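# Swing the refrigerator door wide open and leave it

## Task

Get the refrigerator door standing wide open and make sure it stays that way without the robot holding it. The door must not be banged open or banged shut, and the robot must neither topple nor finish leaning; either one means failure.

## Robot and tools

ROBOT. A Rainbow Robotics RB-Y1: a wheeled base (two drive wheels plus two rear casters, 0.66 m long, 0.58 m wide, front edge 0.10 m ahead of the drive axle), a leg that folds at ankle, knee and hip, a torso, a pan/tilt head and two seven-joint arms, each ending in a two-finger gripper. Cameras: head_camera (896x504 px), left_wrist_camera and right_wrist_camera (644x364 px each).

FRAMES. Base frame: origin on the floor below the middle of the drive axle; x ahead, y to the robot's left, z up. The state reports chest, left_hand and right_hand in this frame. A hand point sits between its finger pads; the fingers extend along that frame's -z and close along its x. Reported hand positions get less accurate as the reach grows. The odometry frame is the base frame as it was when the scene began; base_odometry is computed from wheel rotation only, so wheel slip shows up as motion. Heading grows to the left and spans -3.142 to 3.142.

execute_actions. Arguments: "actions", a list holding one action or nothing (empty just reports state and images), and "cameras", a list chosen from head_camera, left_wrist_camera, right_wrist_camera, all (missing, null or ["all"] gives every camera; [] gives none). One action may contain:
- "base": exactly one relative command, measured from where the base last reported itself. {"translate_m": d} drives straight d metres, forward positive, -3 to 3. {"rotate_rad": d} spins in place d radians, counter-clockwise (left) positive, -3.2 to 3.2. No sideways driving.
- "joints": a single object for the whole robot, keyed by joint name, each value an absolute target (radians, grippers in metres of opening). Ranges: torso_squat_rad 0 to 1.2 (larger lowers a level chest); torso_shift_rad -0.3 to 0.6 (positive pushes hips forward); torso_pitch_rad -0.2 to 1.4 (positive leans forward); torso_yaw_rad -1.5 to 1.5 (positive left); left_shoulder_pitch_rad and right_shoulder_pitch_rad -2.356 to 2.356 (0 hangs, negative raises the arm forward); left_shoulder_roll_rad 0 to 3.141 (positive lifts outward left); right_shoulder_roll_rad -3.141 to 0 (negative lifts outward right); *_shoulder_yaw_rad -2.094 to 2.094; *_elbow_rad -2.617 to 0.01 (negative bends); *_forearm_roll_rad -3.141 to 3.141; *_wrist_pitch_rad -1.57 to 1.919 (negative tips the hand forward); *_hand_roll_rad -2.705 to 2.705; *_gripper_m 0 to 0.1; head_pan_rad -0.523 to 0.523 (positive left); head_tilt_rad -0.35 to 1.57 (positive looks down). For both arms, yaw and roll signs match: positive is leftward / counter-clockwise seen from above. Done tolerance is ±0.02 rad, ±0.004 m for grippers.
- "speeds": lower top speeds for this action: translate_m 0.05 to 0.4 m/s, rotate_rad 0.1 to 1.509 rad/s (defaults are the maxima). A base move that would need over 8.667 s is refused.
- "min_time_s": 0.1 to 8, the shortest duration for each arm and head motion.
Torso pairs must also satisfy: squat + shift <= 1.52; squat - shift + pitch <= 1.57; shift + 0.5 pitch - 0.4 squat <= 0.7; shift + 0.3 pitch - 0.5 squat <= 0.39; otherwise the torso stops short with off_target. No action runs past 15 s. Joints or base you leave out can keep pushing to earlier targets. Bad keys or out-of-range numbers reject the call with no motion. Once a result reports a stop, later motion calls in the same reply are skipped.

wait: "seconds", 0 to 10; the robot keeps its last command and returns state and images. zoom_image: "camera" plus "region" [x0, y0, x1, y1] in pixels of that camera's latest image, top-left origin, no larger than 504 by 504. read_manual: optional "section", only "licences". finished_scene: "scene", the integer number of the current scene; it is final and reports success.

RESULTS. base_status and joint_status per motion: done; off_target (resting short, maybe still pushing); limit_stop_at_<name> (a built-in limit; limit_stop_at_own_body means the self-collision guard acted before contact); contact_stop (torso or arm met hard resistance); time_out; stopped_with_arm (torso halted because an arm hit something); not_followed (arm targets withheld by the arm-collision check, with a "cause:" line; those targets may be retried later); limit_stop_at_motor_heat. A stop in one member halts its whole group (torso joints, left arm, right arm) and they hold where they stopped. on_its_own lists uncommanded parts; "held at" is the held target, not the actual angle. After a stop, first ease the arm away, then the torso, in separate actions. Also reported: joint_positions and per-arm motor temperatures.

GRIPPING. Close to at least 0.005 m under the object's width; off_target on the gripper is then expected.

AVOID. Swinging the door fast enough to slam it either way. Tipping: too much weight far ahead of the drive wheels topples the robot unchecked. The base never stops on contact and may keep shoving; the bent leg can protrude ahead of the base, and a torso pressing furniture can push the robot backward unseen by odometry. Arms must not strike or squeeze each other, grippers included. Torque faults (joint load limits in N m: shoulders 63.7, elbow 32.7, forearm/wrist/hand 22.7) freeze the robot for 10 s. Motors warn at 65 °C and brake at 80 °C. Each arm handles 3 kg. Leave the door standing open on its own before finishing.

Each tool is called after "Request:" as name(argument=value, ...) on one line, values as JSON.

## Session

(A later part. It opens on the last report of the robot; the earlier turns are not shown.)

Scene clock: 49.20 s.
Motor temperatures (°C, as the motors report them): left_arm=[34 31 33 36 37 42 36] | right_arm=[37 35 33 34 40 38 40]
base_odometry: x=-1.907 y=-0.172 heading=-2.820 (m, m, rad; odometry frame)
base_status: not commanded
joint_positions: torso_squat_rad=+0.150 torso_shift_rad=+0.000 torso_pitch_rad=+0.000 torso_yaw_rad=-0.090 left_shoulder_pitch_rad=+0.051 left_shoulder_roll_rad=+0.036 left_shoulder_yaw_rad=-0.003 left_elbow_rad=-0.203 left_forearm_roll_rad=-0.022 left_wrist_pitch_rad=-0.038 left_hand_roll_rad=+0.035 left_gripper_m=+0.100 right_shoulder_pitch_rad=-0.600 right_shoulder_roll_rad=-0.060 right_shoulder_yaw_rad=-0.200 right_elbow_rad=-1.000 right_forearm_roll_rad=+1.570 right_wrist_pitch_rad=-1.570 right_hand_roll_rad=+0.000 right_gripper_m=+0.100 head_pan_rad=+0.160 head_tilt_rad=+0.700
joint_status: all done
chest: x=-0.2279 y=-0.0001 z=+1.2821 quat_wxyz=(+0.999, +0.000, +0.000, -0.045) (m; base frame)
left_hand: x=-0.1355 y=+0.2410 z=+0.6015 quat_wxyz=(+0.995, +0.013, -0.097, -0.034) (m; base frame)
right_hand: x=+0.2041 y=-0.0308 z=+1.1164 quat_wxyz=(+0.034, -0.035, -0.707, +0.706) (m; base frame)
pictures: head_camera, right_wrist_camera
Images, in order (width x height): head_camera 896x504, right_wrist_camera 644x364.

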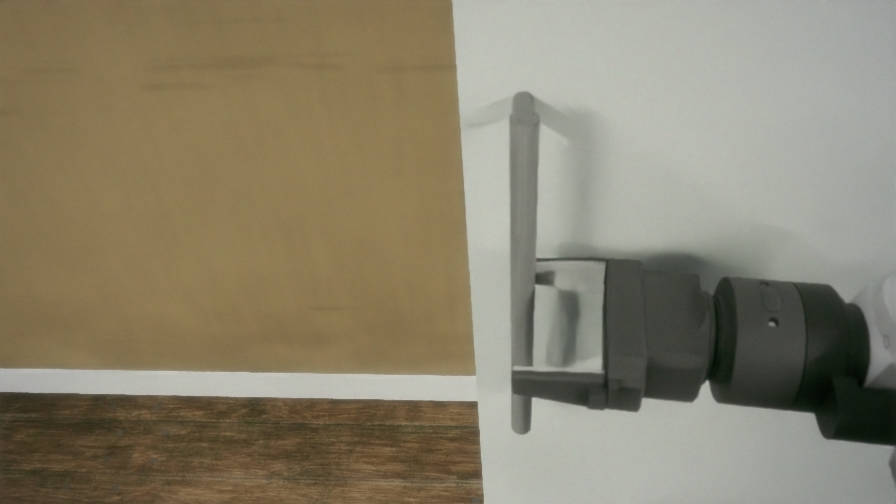

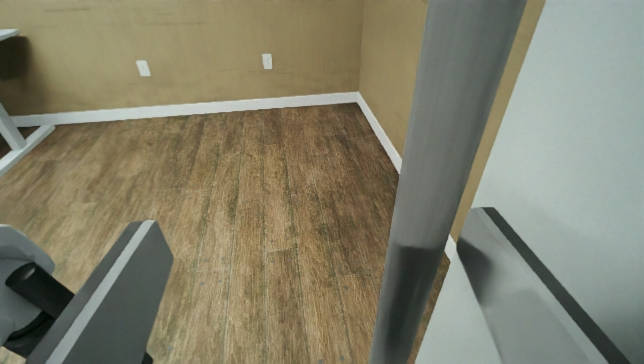

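Request:
execute_actions(actions=[{"joints":{"torso_yaw_rad":-0.03,"head_pan_rad":0}}], cameras=[])

Request:
execute_actions(actions=[{"base":{"translate_m":-0.1},"speeds":{"translate_m":0.05}}], cameras=["head_camera","right_wrist_camera"])

Scene clock: 50.00 s.
Motor temperatures (°C, as the motors report them): left_arm=[34 31 33 36 37 42 36] | right_arm=[37 35 33 34 40 38 40]
base_odometry: x=-1.907 y=-0.172 heading=-2.820 (m, m, rad; odometry frame)
base_status: not commanded
joint_positions: torso_squat_rad=+0.150 torso_shift_rad=+0.000 torso_pitch_rad=+0.000 torso_yaw_rad=-0.030 left_shoulder_pitch_rad=+0.051 left_shoulder_roll_rad=+0.036 left_shoulder_yaw_rad=-0.003 left_elbow_rad=-0.203 left_forearm_roll_rad=-0.022 left_wrist_pitch_rad=-0.038 left_hand_roll_rad=+0.035 left_gripper_m=+0.100 right_shoulder_pitch_rad=-0.600 right_shoulder_roll_rad=-0.060 right_shoulder_yaw_rad=-0.200 right_elbow_rad=-1.000 right_forearm_roll_rad=+1.570 right_wrist_pitch_rad=-1.570 right_hand_roll_rad=+0.000 right_gripper_m=+0.100 head_pan_rad=+0.000 head_tilt_rad=+0.700
joint_status: all done
chest: x=-0.2279 y=-0.0001 z=+1.2821 quat_wxyz=(+1.000, +0.000, +0.000, -0.015) (m; base frame)
left_hand: x=-0.1501 y=+0.2462 z=+0.6015 quat_wxyz=(+0.995, +0.016, -0.096, -0.004) (m; base frame)
right_hand: x=+0.2052 y=-0.0048 z=+1.1164 quat_wxyz=(+0.013, -0.013, -0.708, +0.706) (m; base frame)
pictures: none
No camera images: the call's "cameras" was empty. Leave "cameras" out to get every camera's image.

Scene clock: 52.93 s.
Motor temperatures (°C, as the motors report them): left_arm=[34 31 33 36 37 42 36] | right_arm=[37 35 33 34 40 38 40]
base_odometry: x=-1.812 y=-0.141 heading=-2.818 (m, m, rad; odometry frame)
base_status: done
joint_positions: torso_squat_rad=+0.150 torso_shift_rad=+0.000 torso_pitch_rad=+0.000 torso_yaw_rad=-0.030 left_shoulder_pitch_rad=+0.051 left_shoulder_roll_rad=+0.036 left_shoulder_yaw_rad=-0.003 left_elbow_rad=-0.203 left_forearm_roll_rad=-0.022 left_wrist_pitch_rad=-0.038 left_hand_roll_rad=+0.035 left_gripper_m=+0.100 right_shoulder_pitch_rad=-0.600 right_shoulder_roll_rad=-0.061 right_shoulder_yaw_rad=-0.200 right_elbow_rad=-1.000 right_forearm_roll_rad=+1.570 right_wrist_pitch_rad=-1.570 right_hand_roll_rad=+0.000 right_gripper_m=+0.100 head_pan_rad=+0.000 head_tilt_rad=+0.700
joint_status: not commanded
chest: x=-0.2279 y=-0.0001 z=+1.2821 quat_wxyz=(+1.000, +0.000, +0.000, -0.015) (m; base frame)
left_hand: x=-0.1501 y=+0.2462 z=+0.6016 quat_wxyz=(+0.995, +0.016, -0.096, -0.004) (m; base frame)
right_hand: x=+0.2054 y=-0.0052 z=+1.1163 quat_wxyz=(+0.013, -0.014, -0.708, +0.706) (m; base frame)
pictures: head_camera, right_wrist_camera
Images, in order (width x height): head_camera 896x504, right_wrist_camera 644x364.

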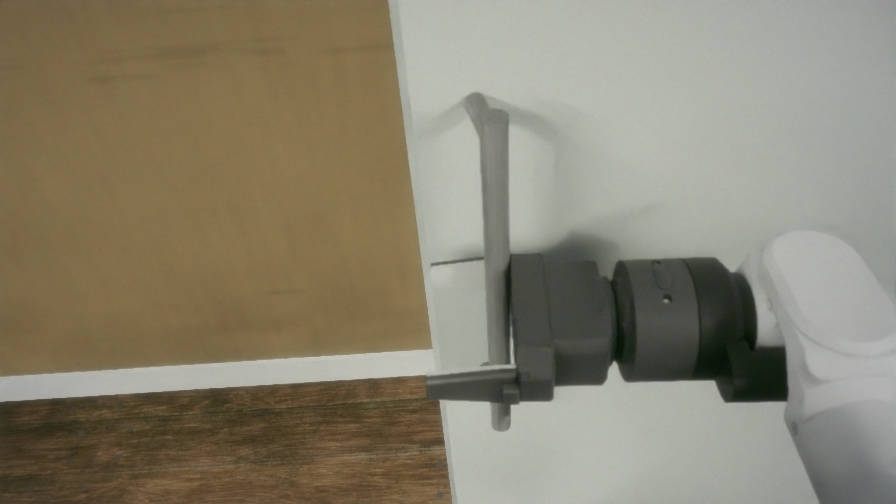

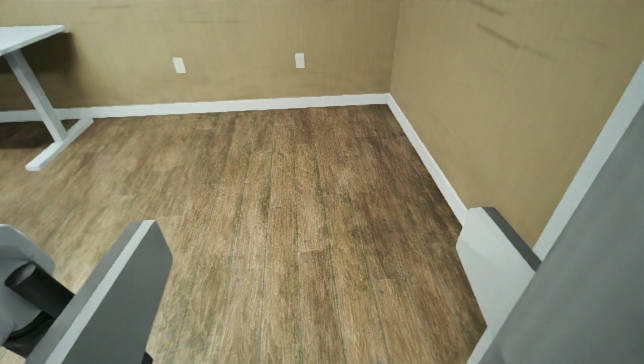

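Request:
execute_actions(actions=[{"base":{"translate_m":-0.095},"speeds":{"translate_m":0.05},"joints":{"right_shoulder_roll_rad":-0.32,"right_shoulder_yaw_rad":-0.04,"right_forearm_roll_rad":1.27,"head_pan_rad":-0.15},"min_time_s":2.2}], cameras=["head_camera","right_wrist_camera"])

Scene clock: 56.40 s.
Motor temperatures (°C, as the motors report them): left_arm=[34 31 33 36 37 42 36] | right_arm=[37 35 33 34 40 38 40]
base_odometry: x=-1.722 y=-0.111 heading=-2.816 (m, m, rad; odometry frame)
base_status: done
joint_positions: torso_squat_rad=+0.150 torso_shift_rad=+0.000 torso_pitch_rad=+0.000 torso_yaw_rad=-0.030 left_shoulder_pitch_rad=+0.051 left_shoulder_roll_rad=+0.036 left_shoulder_yaw_rad=-0.003 left_elbow_rad=-0.203 left_forearm_roll_rad=-0.022 left_wrist_pitch_rad=-0.038 left_hand_roll_rad=+0.035 left_gripper_m=+0.100 right_shoulder_pitch_rad=-0.600 right_shoulder_roll_rad=-0.320 right_shoulder_yaw_rad=-0.040 right_elbow_rad=-1.000 right_forearm_roll_rad=+1.270 right_wrist_pitch_rad=-1.570 right_hand_roll_rad=+0.000 right_gripper_m=+0.100 head_pan_rad=-0.150 head_tilt_rad=+0.700
joint_status: all done
chest: x=-0.2279 y=-0.0001 z=+1.2821 quat_wxyz=(+1.000, +0.000, +0.000, -0.015) (m; base frame)
left_hand: x=-0.1501 y=+0.2462 z=+0.6016 quat_wxyz=(+0.995, +0.016, -0.096, -0.004) (m; base frame)
right_hand: x=+0.2099 y=-0.0791 z=+1.1404 quat_wxyz=(+0.002, -0.025, -0.706, +0.707) (m; base frame)
pictures: head_camera, right_wrist_camera
Images, in order (width x height): head_camera 896x504, right_wrist_camera 644x364.

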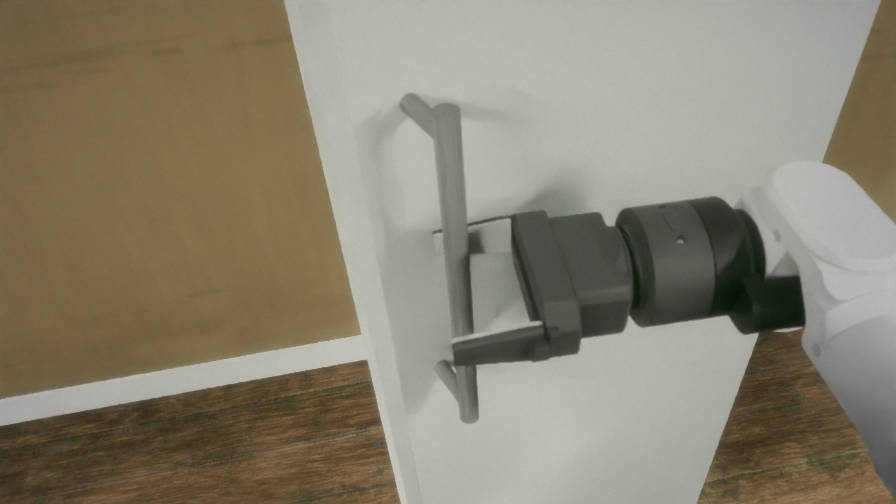

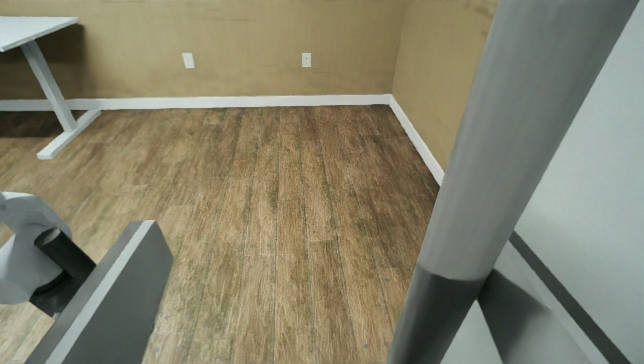

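Request:
execute_actions(actions=[{"base":{"translate_m":-0.1},"speeds":{"translate_m":0.05},"joints":{"right_shoulder_roll_rad":-0.54,"right_shoulder_yaw_rad":0.11,"right_forearm_roll_rad":1.0,"left_shoulder_pitch_rad":-0.6,"left_shoulder_roll_rad":0.06,"left_shoulder_yaw_rad":0.2,"left_elbow_rad":-1.0,"left_forearm_roll_rad":0,"left_wrist_pitch_rad":0,"left_hand_roll_rad":0,"left_gripper_m":0},"min_time_s":2.5}], cameras=["head_camera","right_wrist_camera"])

Scene clock: 59.63 s.
Motor temperatures (°C, as the motors report them): left_arm=[34 31 33 36 37 42 36] | right_arm=[37 35 33 34 40 38 40]
base_odometry: x=-1.627 y=-0.079 heading=-2.818 (m, m, rad; odometry frame)
base_status: done
joint_positions: torso_squat_rad=+0.150 torso_shift_rad=+0.000 torso_pitch_rad=+0.000 torso_yaw_rad=-0.030 left_shoulder_pitch_rad=-0.600 left_shoulder_roll_rad=+0.060 left_shoulder_yaw_rad=+0.200 left_elbow_rad=-1.000 left_forearm_roll_rad=+0.000 left_wrist_pitch_rad=+0.000 left_hand_roll_rad=+0.000 left_gripper_m=+0.000 right_shoulder_pitch_rad=-0.600 right_shoulder_roll_rad=-0.540 right_shoulder_yaw_rad=+0.110 right_elbow_rad=-1.000 right_forearm_roll_rad=+1.000 right_wrist_pitch_rad=-1.570 right_hand_roll_rad=+0.000 right_gripper_m=+0.100 head_pan_rad=-0.150 head_tilt_rad=+0.700
joint_status: all done
chest: x=-0.2279 y=-0.0001 z=+1.2821 quat_wxyz=(+1.000, +0.000, +0.000, -0.015) (m; base frame)
left_hand: x=+0.4405 y=+0.2036 z=+1.1163 quat_wxyz=(+0.707, -0.009, -0.707, -0.009) (m; base frame)
right_hand: x=+0.2045 y=-0.1370 z=+1.1646 quat_wxyz=(+0.004, -0.020, -0.708, +0.706) (m; base frame)
pictures: head_camera, right_wrist_camera
Images, in order (width x height): head_camera 896x504, right_wrist_camera 644x364.

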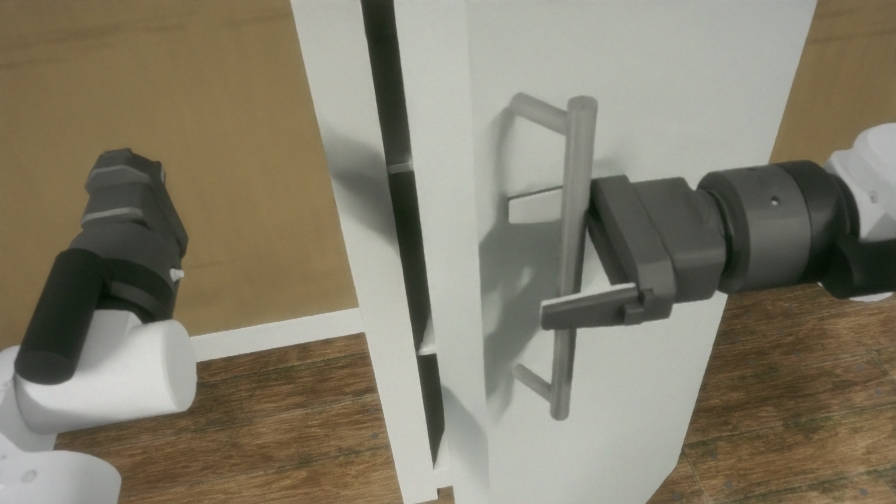

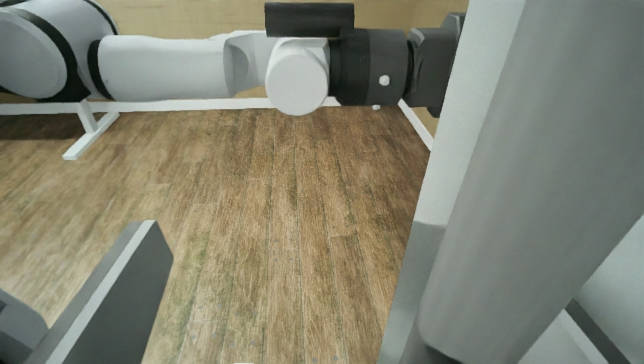

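Request:
execute_actions(actions=[{"joints":{"torso_yaw_rad":-0.3,"head_pan_rad":0.0}}], cameras=["head_camera"])

Scene clock: 61.00 s.
Motor temperatures (°C, as the motors report them): left_arm=[34 31 33 36 37 42 36] | right_arm=[37 35 33 34 40 38 40]
base_odometry: x=-1.627 y=-0.079 heading=-2.818 (m, m, rad; odometry frame)
base_status: not commanded
joint_positions: torso_squat_rad=+0.150 torso_shift_rad=+0.000 torso_pitch_rad=+0.000 torso_yaw_rad=-0.300 left_shoulder_pitch_rad=-0.600 left_shoulder_roll_rad=+0.060 left_shoulder_yaw_rad=+0.200 left_elbow_rad=-1.000 left_forearm_roll_rad=+0.000 left_wrist_pitch_rad=+0.000 left_hand_roll_rad=+0.000 left_gripper_m=+0.000 right_shoulder_pitch_rad=-0.600 right_shoulder_roll_rad=-0.540 right_shoulder_yaw_rad=+0.110 right_elbow_rad=-1.000 right_forearm_roll_rad=+1.000 right_wrist_pitch_rad=-1.570 right_hand_roll_rad=+0.000 right_gripper_m=+0.100 head_pan_rad=+0.000 head_tilt_rad=+0.700
joint_status: all done
chest: x=-0.2279 y=-0.0001 z=+1.2821 quat_wxyz=(+0.989, +0.000, +0.000, -0.149) (m; base frame)
left_hand: x=+0.4706 y=+0.0181 z=+1.1162 quat_wxyz=(+0.699, -0.104, -0.700, -0.104) (m; base frame)
right_hand: x=+0.1523 y=-0.2475 z=+1.1646 quat_wxyz=(+0.099, -0.115, -0.699, +0.699) (m; base frame)
pictures: head_camera
Images, in order (width x height): head_camera 896x504.

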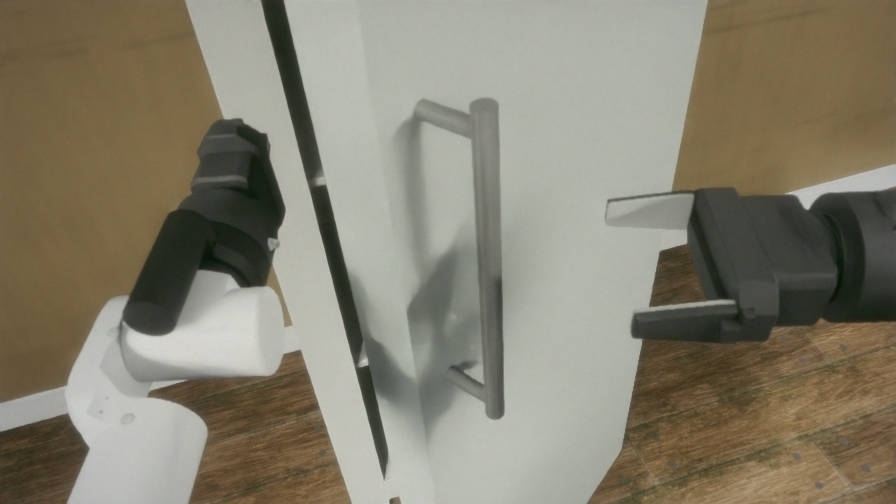

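Request:
execute_actions(actions=[{"base":{"translate_m":-0.15},"joints":{"right_shoulder_pitch_rad":0.1,"right_shoulder_roll_rad":-0.12,"right_shoulder_yaw_rad":0,"right_elbow_rad":-0.15,"right_forearm_roll_rad":0,"right_wrist_pitch_rad":0,"left_shoulder_pitch_rad":-1.05,"left_shoulder_roll_rad":0.2,"left_shoulder_yaw_rad":0.3,"left_elbow_rad":-0.55,"head_pan_rad":0.2,"head_tilt_rad":0.6},"min_time_s":1.5}], cameras=["head_camera"])

Request:
execute_actions(actions=[{"base":{"rotate_rad":-0.55},"speeds":{"rotate_rad":0.15}}], cameras=["head_camera","left_wrist_camera"])

Scene clock: 63.47 s.
Motor temperatures (°C, as the motors report them): left_arm=[34 31 33 36 37 42 36] | right_arm=[37 35 33 34 40 38 40]
base_odometry: x=-1.485 y=-0.031 heading=-2.820 (m, m, rad; odometry frame)
base_status: done
joint_positions: torso_squat_rad=+0.150 torso_shift_rad=+0.000 torso_pitch_rad=+0.000 torso_yaw_rad=-0.300 left_shoulder_pitch_rad=-1.050 left_shoulder_roll_rad=+0.200 left_shoulder_yaw_rad=+0.300 left_elbow_rad=-0.550 left_forearm_roll_rad=+0.000 left_wrist_pitch_rad=+0.000 left_hand_roll_rad=+0.000 left_gripper_m=+0.000 right_shoulder_pitch_rad=+0.100 right_shoulder_roll_rad=-0.120 right_shoulder_yaw_rad=+0.000 right_elbow_rad=-0.150 right_forearm_roll_rad=+0.000 right_wrist_pitch_rad=+0.000 right_hand_roll_rad=+0.000 right_gripper_m=+0.100 head_pan_rad=+0.200 head_tilt_rad=+0.600
joint_status: all done
chest: x=-0.2280 y=-0.0001 z=+1.2821 quat_wxyz=(+0.989, +0.000, +0.000, -0.149) (m; base frame)
left_hand: x=+0.5493 y=+0.0105 z=+1.2214 quat_wxyz=(+0.696, -0.092, -0.705, -0.103) (m; base frame)
right_hand: x=-0.3220 y=-0.2976 z=+0.6023 quat_wxyz=(+0.985, -0.064, -0.017, -0.159) (m; base frame)
pictures: head_camera
Images, in order (width x height): head_camera 896x504.

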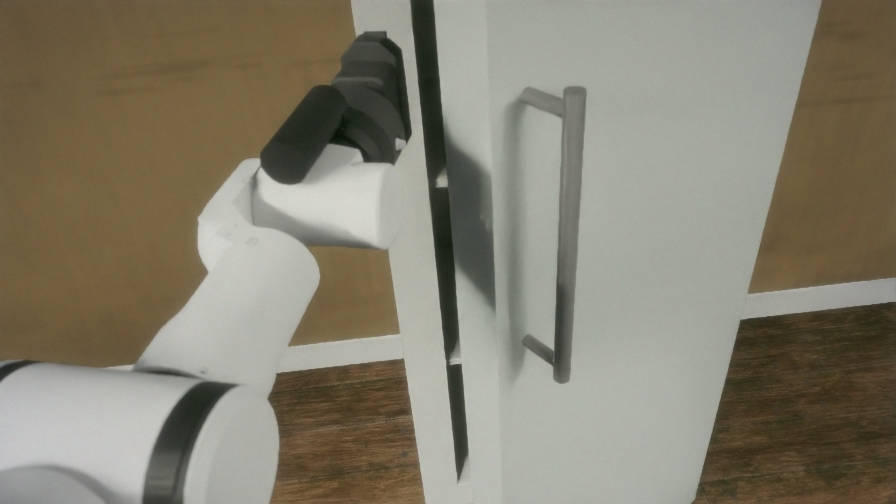

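Scene clock: 68.63 s.
Motor temperatures (°C, as the motors report them): left_arm=[37 32 33 37 37 42 36] | right_arm=[37 35 33 34 40 38 40]
base_odometry: x=-1.484 y=-0.031 heading=+2.917 (m, m, rad; odometry frame)
base_status: done
joint_positions: torso_squat_rad=+0.150 torso_shift_rad=-0.002 torso_pitch_rad=-0.003 torso_yaw_rad=-0.297 left_shoulder_pitch_rad=-1.040 left_shoulder_roll_rad=+0.211 left_shoulder_yaw_rad=+0.304 left_elbow_rad=-0.549 left_forearm_roll_rad=+0.000 left_wrist_pitch_rad=+0.000 left_hand_roll_rad=+0.000 left_gripper_m=+0.000 right_shoulder_pitch_rad=+0.100 right_shoulder_roll_rad=-0.120 right_shoulder_yaw_rad=+0.000 right_elbow_rad=-0.150 right_forearm_roll_rad=+0.000 right_wrist_pitch_rad=+0.000 right_hand_roll_rad=+0.000 right_gripper_m=+0.100 head_pan_rad=+0.200 head_tilt_rad=+0.600
joint_status: not commanded
chest: x=-0.2303 y=+0.0022 z=+1.2820 quat_wxyz=(+0.989, -0.001, -0.002, -0.148) (m; base frame)
left_hand: x=+0.5492 y=+0.0260 z=+1.2189 quat_wxyz=(+0.698, -0.086, -0.705, -0.097) (m; base frame)
right_hand: x=-0.3211 y=-0.2978 z=+0.6029 quat_wxyz=(+0.985, -0.065, -0.019, -0.157) (m; base frame)
pictures: head_camera, left_wrist_camera
Images, in order (width x height): head_camera 896x504, left_wrist_camera 644x364.

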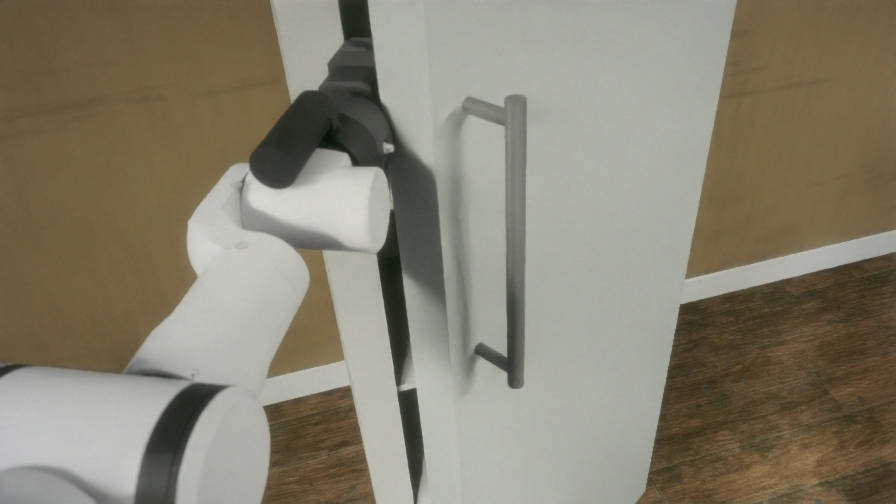

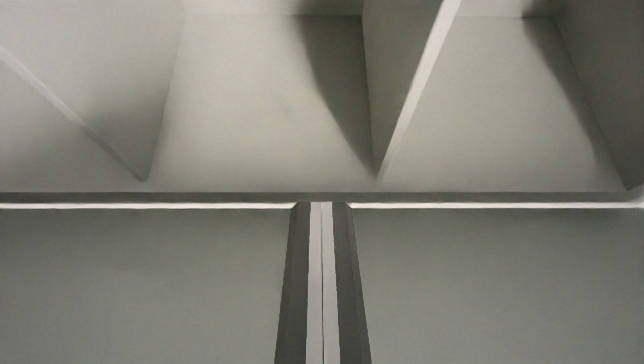

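Request:
execute_actions(actions=[{"base":{"rotate_rad":0.1},"speeds":{"rotate_rad":0.15}}], cameras=[])

Request:
execute_actions(actions=[{"base":{"translate_m":0.07},"joints":{"left_forearm_roll_rad":-1.57,"left_hand_roll_rad":1.57,"left_shoulder_roll_rad":0.26}}], cameras=["head_camera"])

Scene clock: 70.20 s.
Motor temperatures (°C, as the motors report them): left_arm=[37 32 33 37 37 42 36] | right_arm=[37 35 33 34 40 38 40]
base_odometry: x=-1.484 y=-0.031 heading=+3.015 (m, m, rad; odometry frame)
base_status: done
joint_positions: torso_squat_rad=+0.150 torso_shift_rad=+0.000 torso_pitch_rad=+0.000 torso_yaw_rad=-0.300 left_shoulder_pitch_rad=-1.050 left_shoulder_roll_rad=+0.200 left_shoulder_yaw_rad=+0.300 left_elbow_rad=-0.550 left_forearm_roll_rad=+0.000 left_wrist_pitch_rad=+0.000 left_hand_roll_rad=+0.000 left_gripper_m=+0.000 right_shoulder_pitch_rad=+0.100 right_shoulder_roll_rad=-0.120 right_shoulder_yaw_rad=+0.000 right_elbow_rad=-0.150 right_forearm_roll_rad=+0.000 right_wrist_pitch_rad=+0.000 right_hand_roll_rad=+0.000 right_gripper_m=+0.100 head_pan_rad=+0.200 head_tilt_rad=+0.600
joint_status: not commanded
chest: x=-0.2281 y=-0.0001 z=+1.2821 quat_wxyz=(+0.989, +0.000, +0.000, -0.149) (m; base frame)
left_hand: x=+0.5493 y=+0.0111 z=+1.2214 quat_wxyz=(+0.696, -0.092, -0.705, -0.102) (m; base frame)
right_hand: x=-0.3218 y=-0.2977 z=+0.6023 quat_wxyz=(+0.985, -0.064, -0.017, -0.159) (m; base frame)
pictures: none
No camera images: the call's "cameras" was empty. Leave "cameras" out to get every camera's image.

Scene clock: 71.90 s.
Motor temperatures (°C, as the motors report them): left_arm=[37 32 33 37 37 42 36] | right_arm=[37 35 33 34 40 38 40]
base_odometry: x=-1.554 y=-0.022 heading=+3.015 (m, m, rad; odometry frame)
base_status: done
joint_positions: torso_squat_rad=+0.150 torso_shift_rad=+0.000 torso_pitch_rad=+0.000 torso_yaw_rad=-0.300 left_shoulder_pitch_rad=-1.050 left_shoulder_roll_rad=+0.260 left_shoulder_yaw_rad=+0.300 left_elbow_rad=-0.550 left_forearm_roll_rad=-1.570 left_wrist_pitch_rad=+0.000 left_hand_roll_rad=+1.570 left_gripper_m=+0.000 right_shoulder_pitch_rad=+0.100 right_shoulder_roll_rad=-0.120 right_shoulder_yaw_rad=+0.000 right_elbow_rad=-0.150 right_forearm_roll_rad=+0.000 right_wrist_pitch_rad=+0.000 right_hand_roll_rad=+0.000 right_gripper_m=+0.100 head_pan_rad=+0.200 head_tilt_rad=+0.600
joint_status: all done
chest: x=-0.2278 y=-0.0001 z=+1.2821 quat_wxyz=(+0.989, +0.000, +0.000, -0.149) (m; base frame)
left_hand: x=+0.5617 y=+0.0490 z=+1.2356 quat_wxyz=(+0.690, -0.066, -0.715, -0.095) (m; base frame)
right_hand: x=-0.3217 y=-0.2977 z=+0.6023 quat_wxyz=(+0.985, -0.064, -0.017, -0.159) (m; base frame)
pictures: head_camera
Images, in order (width x height): head_camera 896x504.

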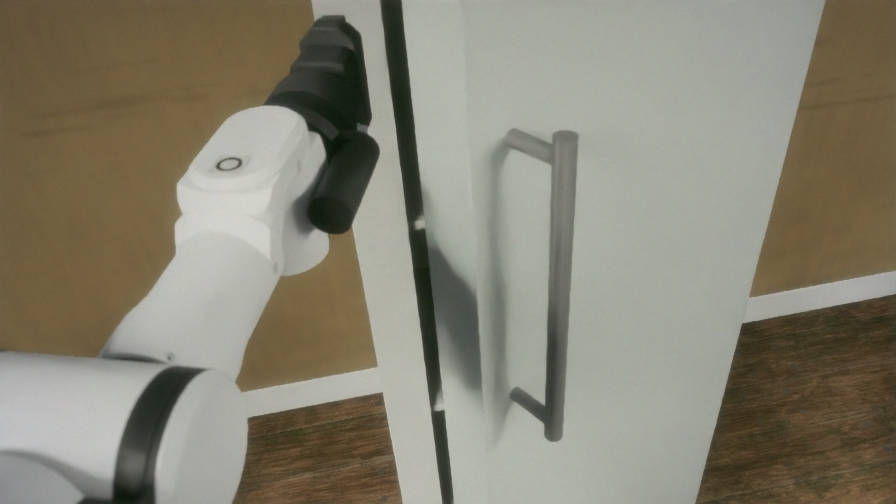

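Request:
execute_actions(actions=[{"joints":{"left_wrist_pitch_rad":-1.2},"min_time_s":3}], cameras=["head_camera","left_wrist_camera"])

Scene clock: 75.30 s.
Motor temperatures (°C, as the motors report them): left_arm=[37 32 33 37 37 42 36] | right_arm=[37 35 33 34 40 38 40]
base_odometry: x=-1.554 y=-0.022 heading=+3.015 (m, m, rad; odometry frame)
base_status: not commanded
joint_positions: torso_squat_rad=+0.150 torso_shift_rad=+0.000 torso_pitch_rad=+0.000 torso_yaw_rad=-0.300 left_shoulder_pitch_rad=-1.050 left_shoulder_roll_rad=+0.260 left_shoulder_yaw_rad=+0.300 left_elbow_rad=-0.550 left_forearm_roll_rad=-1.570 left_wrist_pitch_rad=-1.200 left_hand_roll_rad=+1.570 left_gripper_m=+0.000 right_shoulder_pitch_rad=+0.100 right_shoulder_roll_rad=-0.120 right_shoulder_yaw_rad=+0.000 right_elbow_rad=-0.150 right_forearm_roll_rad=+0.000 right_wrist_pitch_rad=+0.000 right_hand_roll_rad=+0.000 right_gripper_m=+0.100 head_pan_rad=+0.200 head_tilt_rad=+0.600
joint_status: all done
chest: x=-0.2279 y=-0.0001 z=+1.2821 quat_wxyz=(+0.989, +0.000, +0.000, -0.149) (m; base frame)
left_hand: x=+0.3705 y=-0.1268 z=+1.2218 quat_wxyz=(+0.532, -0.443, -0.537, -0.482) (m; base frame)
right_hand: x=-0.3217 y=-0.2977 z=+0.6023 quat_wxyz=(+0.985, -0.064, -0.017, -0.159) (m; base frame)
pictures: head_camera, left_wrist_camera
Images, in order (width x height): head_camera 896x504, left_wrist_camera 644x364.

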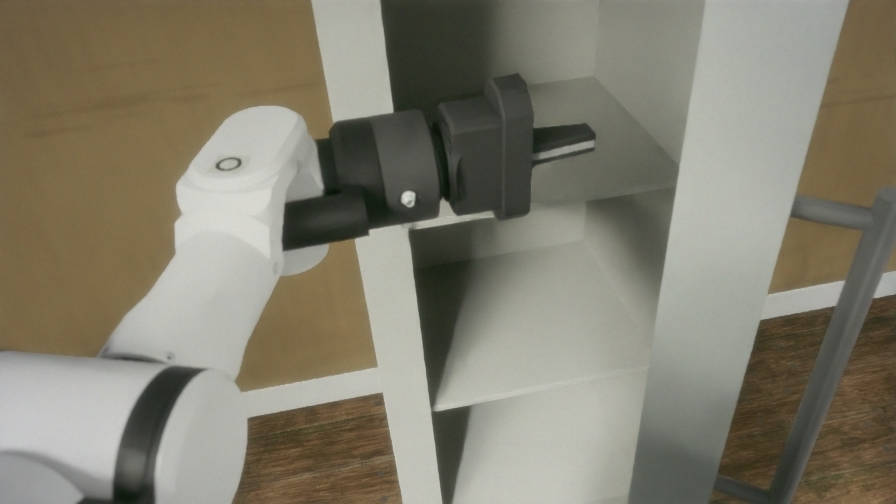

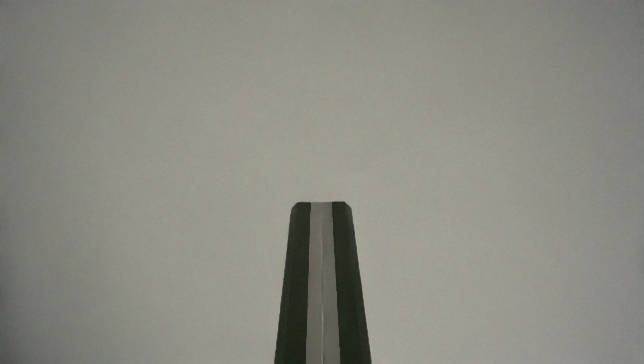

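Request:
execute_actions(actions=[{"base":{"rotate_rad":-0.95},"speeds":{"rotate_rad":0.17},"joints":{"left_wrist_pitch_rad":-0.35,"head_tilt_rad":0.8,"head_pan_rad":0.3},"min_time_s":5.5}], cameras=["head_camera","left_wrist_camera"])

Scene clock: 82.00 s.
Motor temperatures (°C, as the motors report them): left_arm=[37 32 33 37 37 42 36] | right_arm=[37 35 33 34 40 38 40]
base_odometry: x=-1.553 y=-0.022 heading=+2.066 (m, m, rad; odometry frame)
base_status: done
joint_positions: torso_squat_rad=+0.150 torso_shift_rad=+0.000 torso_pitch_rad=+0.000 torso_yaw_rad=-0.300 left_shoulder_pitch_rad=-1.050 left_shoulder_roll_rad=+0.260 left_shoulder_yaw_rad=+0.300 left_elbow_rad=-0.550 left_forearm_roll_rad=-1.570 left_wrist_pitch_rad=-0.350 left_hand_roll_rad=+1.570 left_gripper_m=+0.000 right_shoulder_pitch_rad=+0.100 right_shoulder_roll_rad=-0.120 right_shoulder_yaw_rad=+0.000 right_elbow_rad=-0.150 right_forearm_roll_rad=+0.000 right_wrist_pitch_rad=+0.000 right_hand_roll_rad=+0.000 right_gripper_m=+0.100 head_pan_rad=+0.300 head_tilt_rad=+0.800
joint_status: all done
chest: x=-0.2279 y=-0.0001 z=+1.2821 quat_wxyz=(+0.989, +0.000, +0.000, -0.149) (m; base frame)
left_hand: x=+0.5304 y=-0.0245 z=+1.2317 quat_wxyz=(+0.668, -0.184, -0.687, -0.218) (m; base frame)
right_hand: x=-0.3217 y=-0.2977 z=+0.6023 quat_wxyz=(+0.985, -0.064, -0.017, -0.159) (m; base frame)
pictures: head_camera, left_wrist_camera
Images, in order (width x height): head_camera 896x504, left_wrist_camera 644x364.

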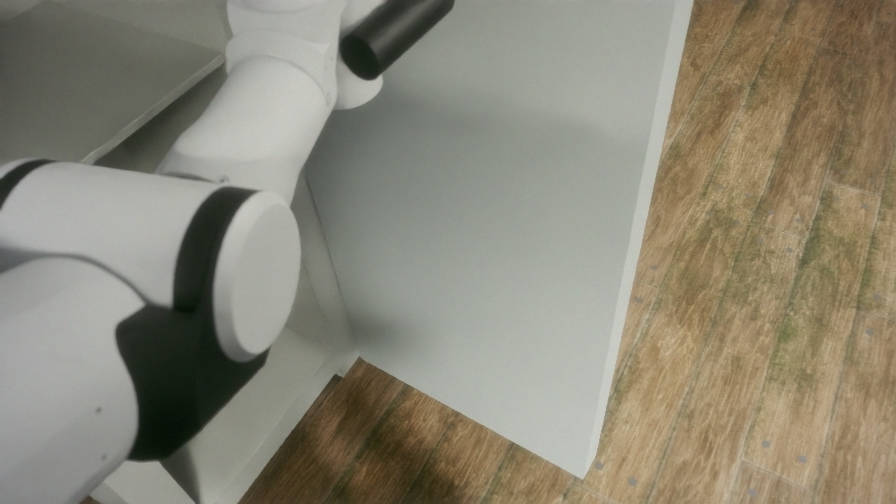

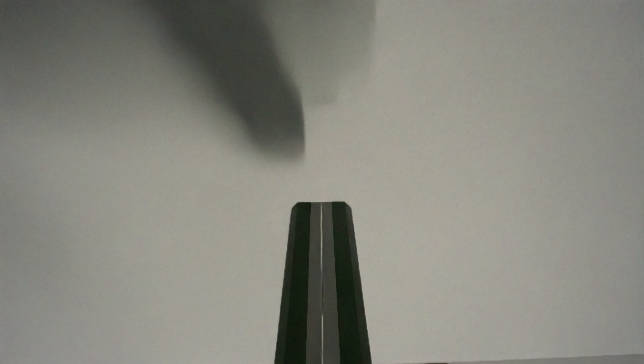

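Request:
execute_actions(actions=[{"base":{"translate_m":0.1},"speeds":{"translate_m":0.05}}], cameras=[])

Request:
execute_actions(actions=[{"base":{"translate_m":-0.1}}], cameras=["head_camera"])

Scene clock: 84.83 s.
Motor temperatures (°C, as the motors report them): left_arm=[38 32 33 37 37 43 36] | right_arm=[36 35 33 34 40 38 40]
base_odometry: x=-1.601 y=+0.065 heading=+2.067 (m, m, rad; odometry frame)
base_status: done
joint_positions: torso_squat_rad=+0.151 torso_shift_rad=-0.003 torso_pitch_rad=-0.005 torso_yaw_rad=-0.299 left_shoulder_pitch_rad=-1.045 left_shoulder_roll_rad=+0.257 left_shoulder_yaw_rad=+0.299 left_elbow_rad=-0.549 left_forearm_roll_rad=-1.570 left_wrist_pitch_rad=-0.353 left_hand_roll_rad=+1.570 left_gripper_m=+0.000 right_shoulder_pitch_rad=+0.100 right_shoulder_roll_rad=-0.120 right_shoulder_yaw_rad=+0.000 right_elbow_rad=-0.150 right_forearm_roll_rad=+0.000 right_wrist_pitch_rad=+0.000 right_hand_roll_rad=+0.000 right_gripper_m=+0.100 head_pan_rad=+0.300 head_tilt_rad=+0.800
joint_status: not commanded
chest: x=-0.2317 y=+0.0007 z=+1.2820 quat_wxyz=(+0.989, +0.000, -0.002, -0.149) (m; base frame)
left_hand: x=+0.5253 y=-0.0248 z=+1.2307 quat_wxyz=(+0.668, -0.186, -0.686, -0.219) (m; base frame)
right_hand: x=-0.3217 y=-0.2977 z=+0.6021 quat_wxyz=(+0.985, -0.064, -0.020, -0.158) (m; base frame)
pictures: none
No camera images: the call's "cameras" was empty. Leave "cameras" out to get every camera's image.

Scene clock: 86.67 s.
Motor temperatures (°C, as the motors report them): left_arm=[38 32 33 37 37 43 36] | right_arm=[36 35 33 34 40 38 40]
base_odometry: x=-1.553 y=-0.023 heading=+2.066 (m, m, rad; odometry frame)
base_status: done
joint_positions: torso_squat_rad=+0.150 torso_shift_rad=+0.000 torso_pitch_rad=+0.000 torso_yaw_rad=-0.300 left_shoulder_pitch_rad=-1.050 left_shoulder_roll_rad=+0.260 left_shoulder_yaw_rad=+0.300 left_elbow_rad=-0.550 left_forearm_roll_rad=-1.570 left_wrist_pitch_rad=-0.350 left_hand_roll_rad=+1.570 left_gripper_m=+0.000 right_shoulder_pitch_rad=+0.100 right_shoulder_roll_rad=-0.120 right_shoulder_yaw_rad=+0.000 right_elbow_rad=-0.150 right_forearm_roll_rad=+0.000 right_wrist_pitch_rad=+0.000 right_hand_roll_rad=+0.000 right_gripper_m=+0.100 head_pan_rad=+0.300 head_tilt_rad=+0.800
joint_status: not commanded
chest: x=-0.2280 y=-0.0001 z=+1.2821 quat_wxyz=(+0.989, +0.000, +0.000, -0.149) (m; base frame)
left_hand: x=+0.5301 y=-0.0251 z=+1.2317 quat_wxyz=(+0.668, -0.185, -0.687, -0.218) (m; base frame)
right_hand: x=-0.3218 y=-0.2977 z=+0.6023 quat_wxyz=(+0.985, -0.064, -0.017, -0.159) (m; base frame)
pictures: head_camera
Images, in order (width x height): head_camera 896x504.

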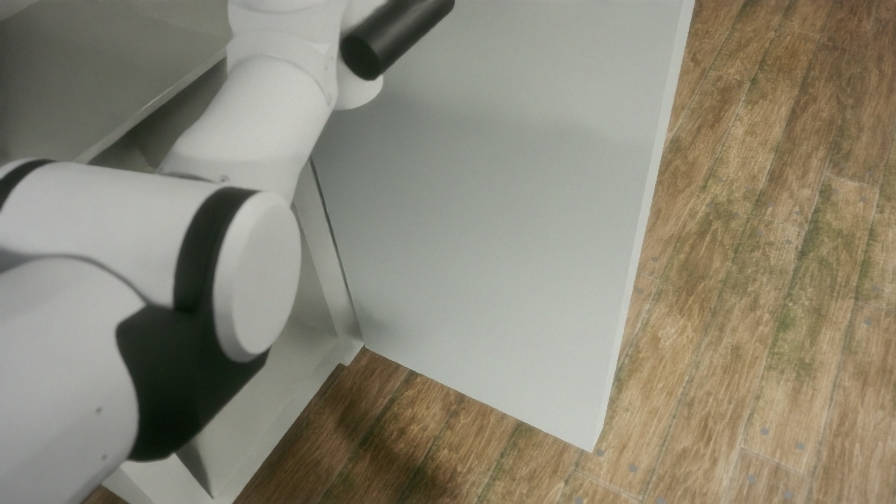

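The door is at its stop, roughly 90° open.

Request:
finished_scene(scene=1)

The scene is finished: the task was done.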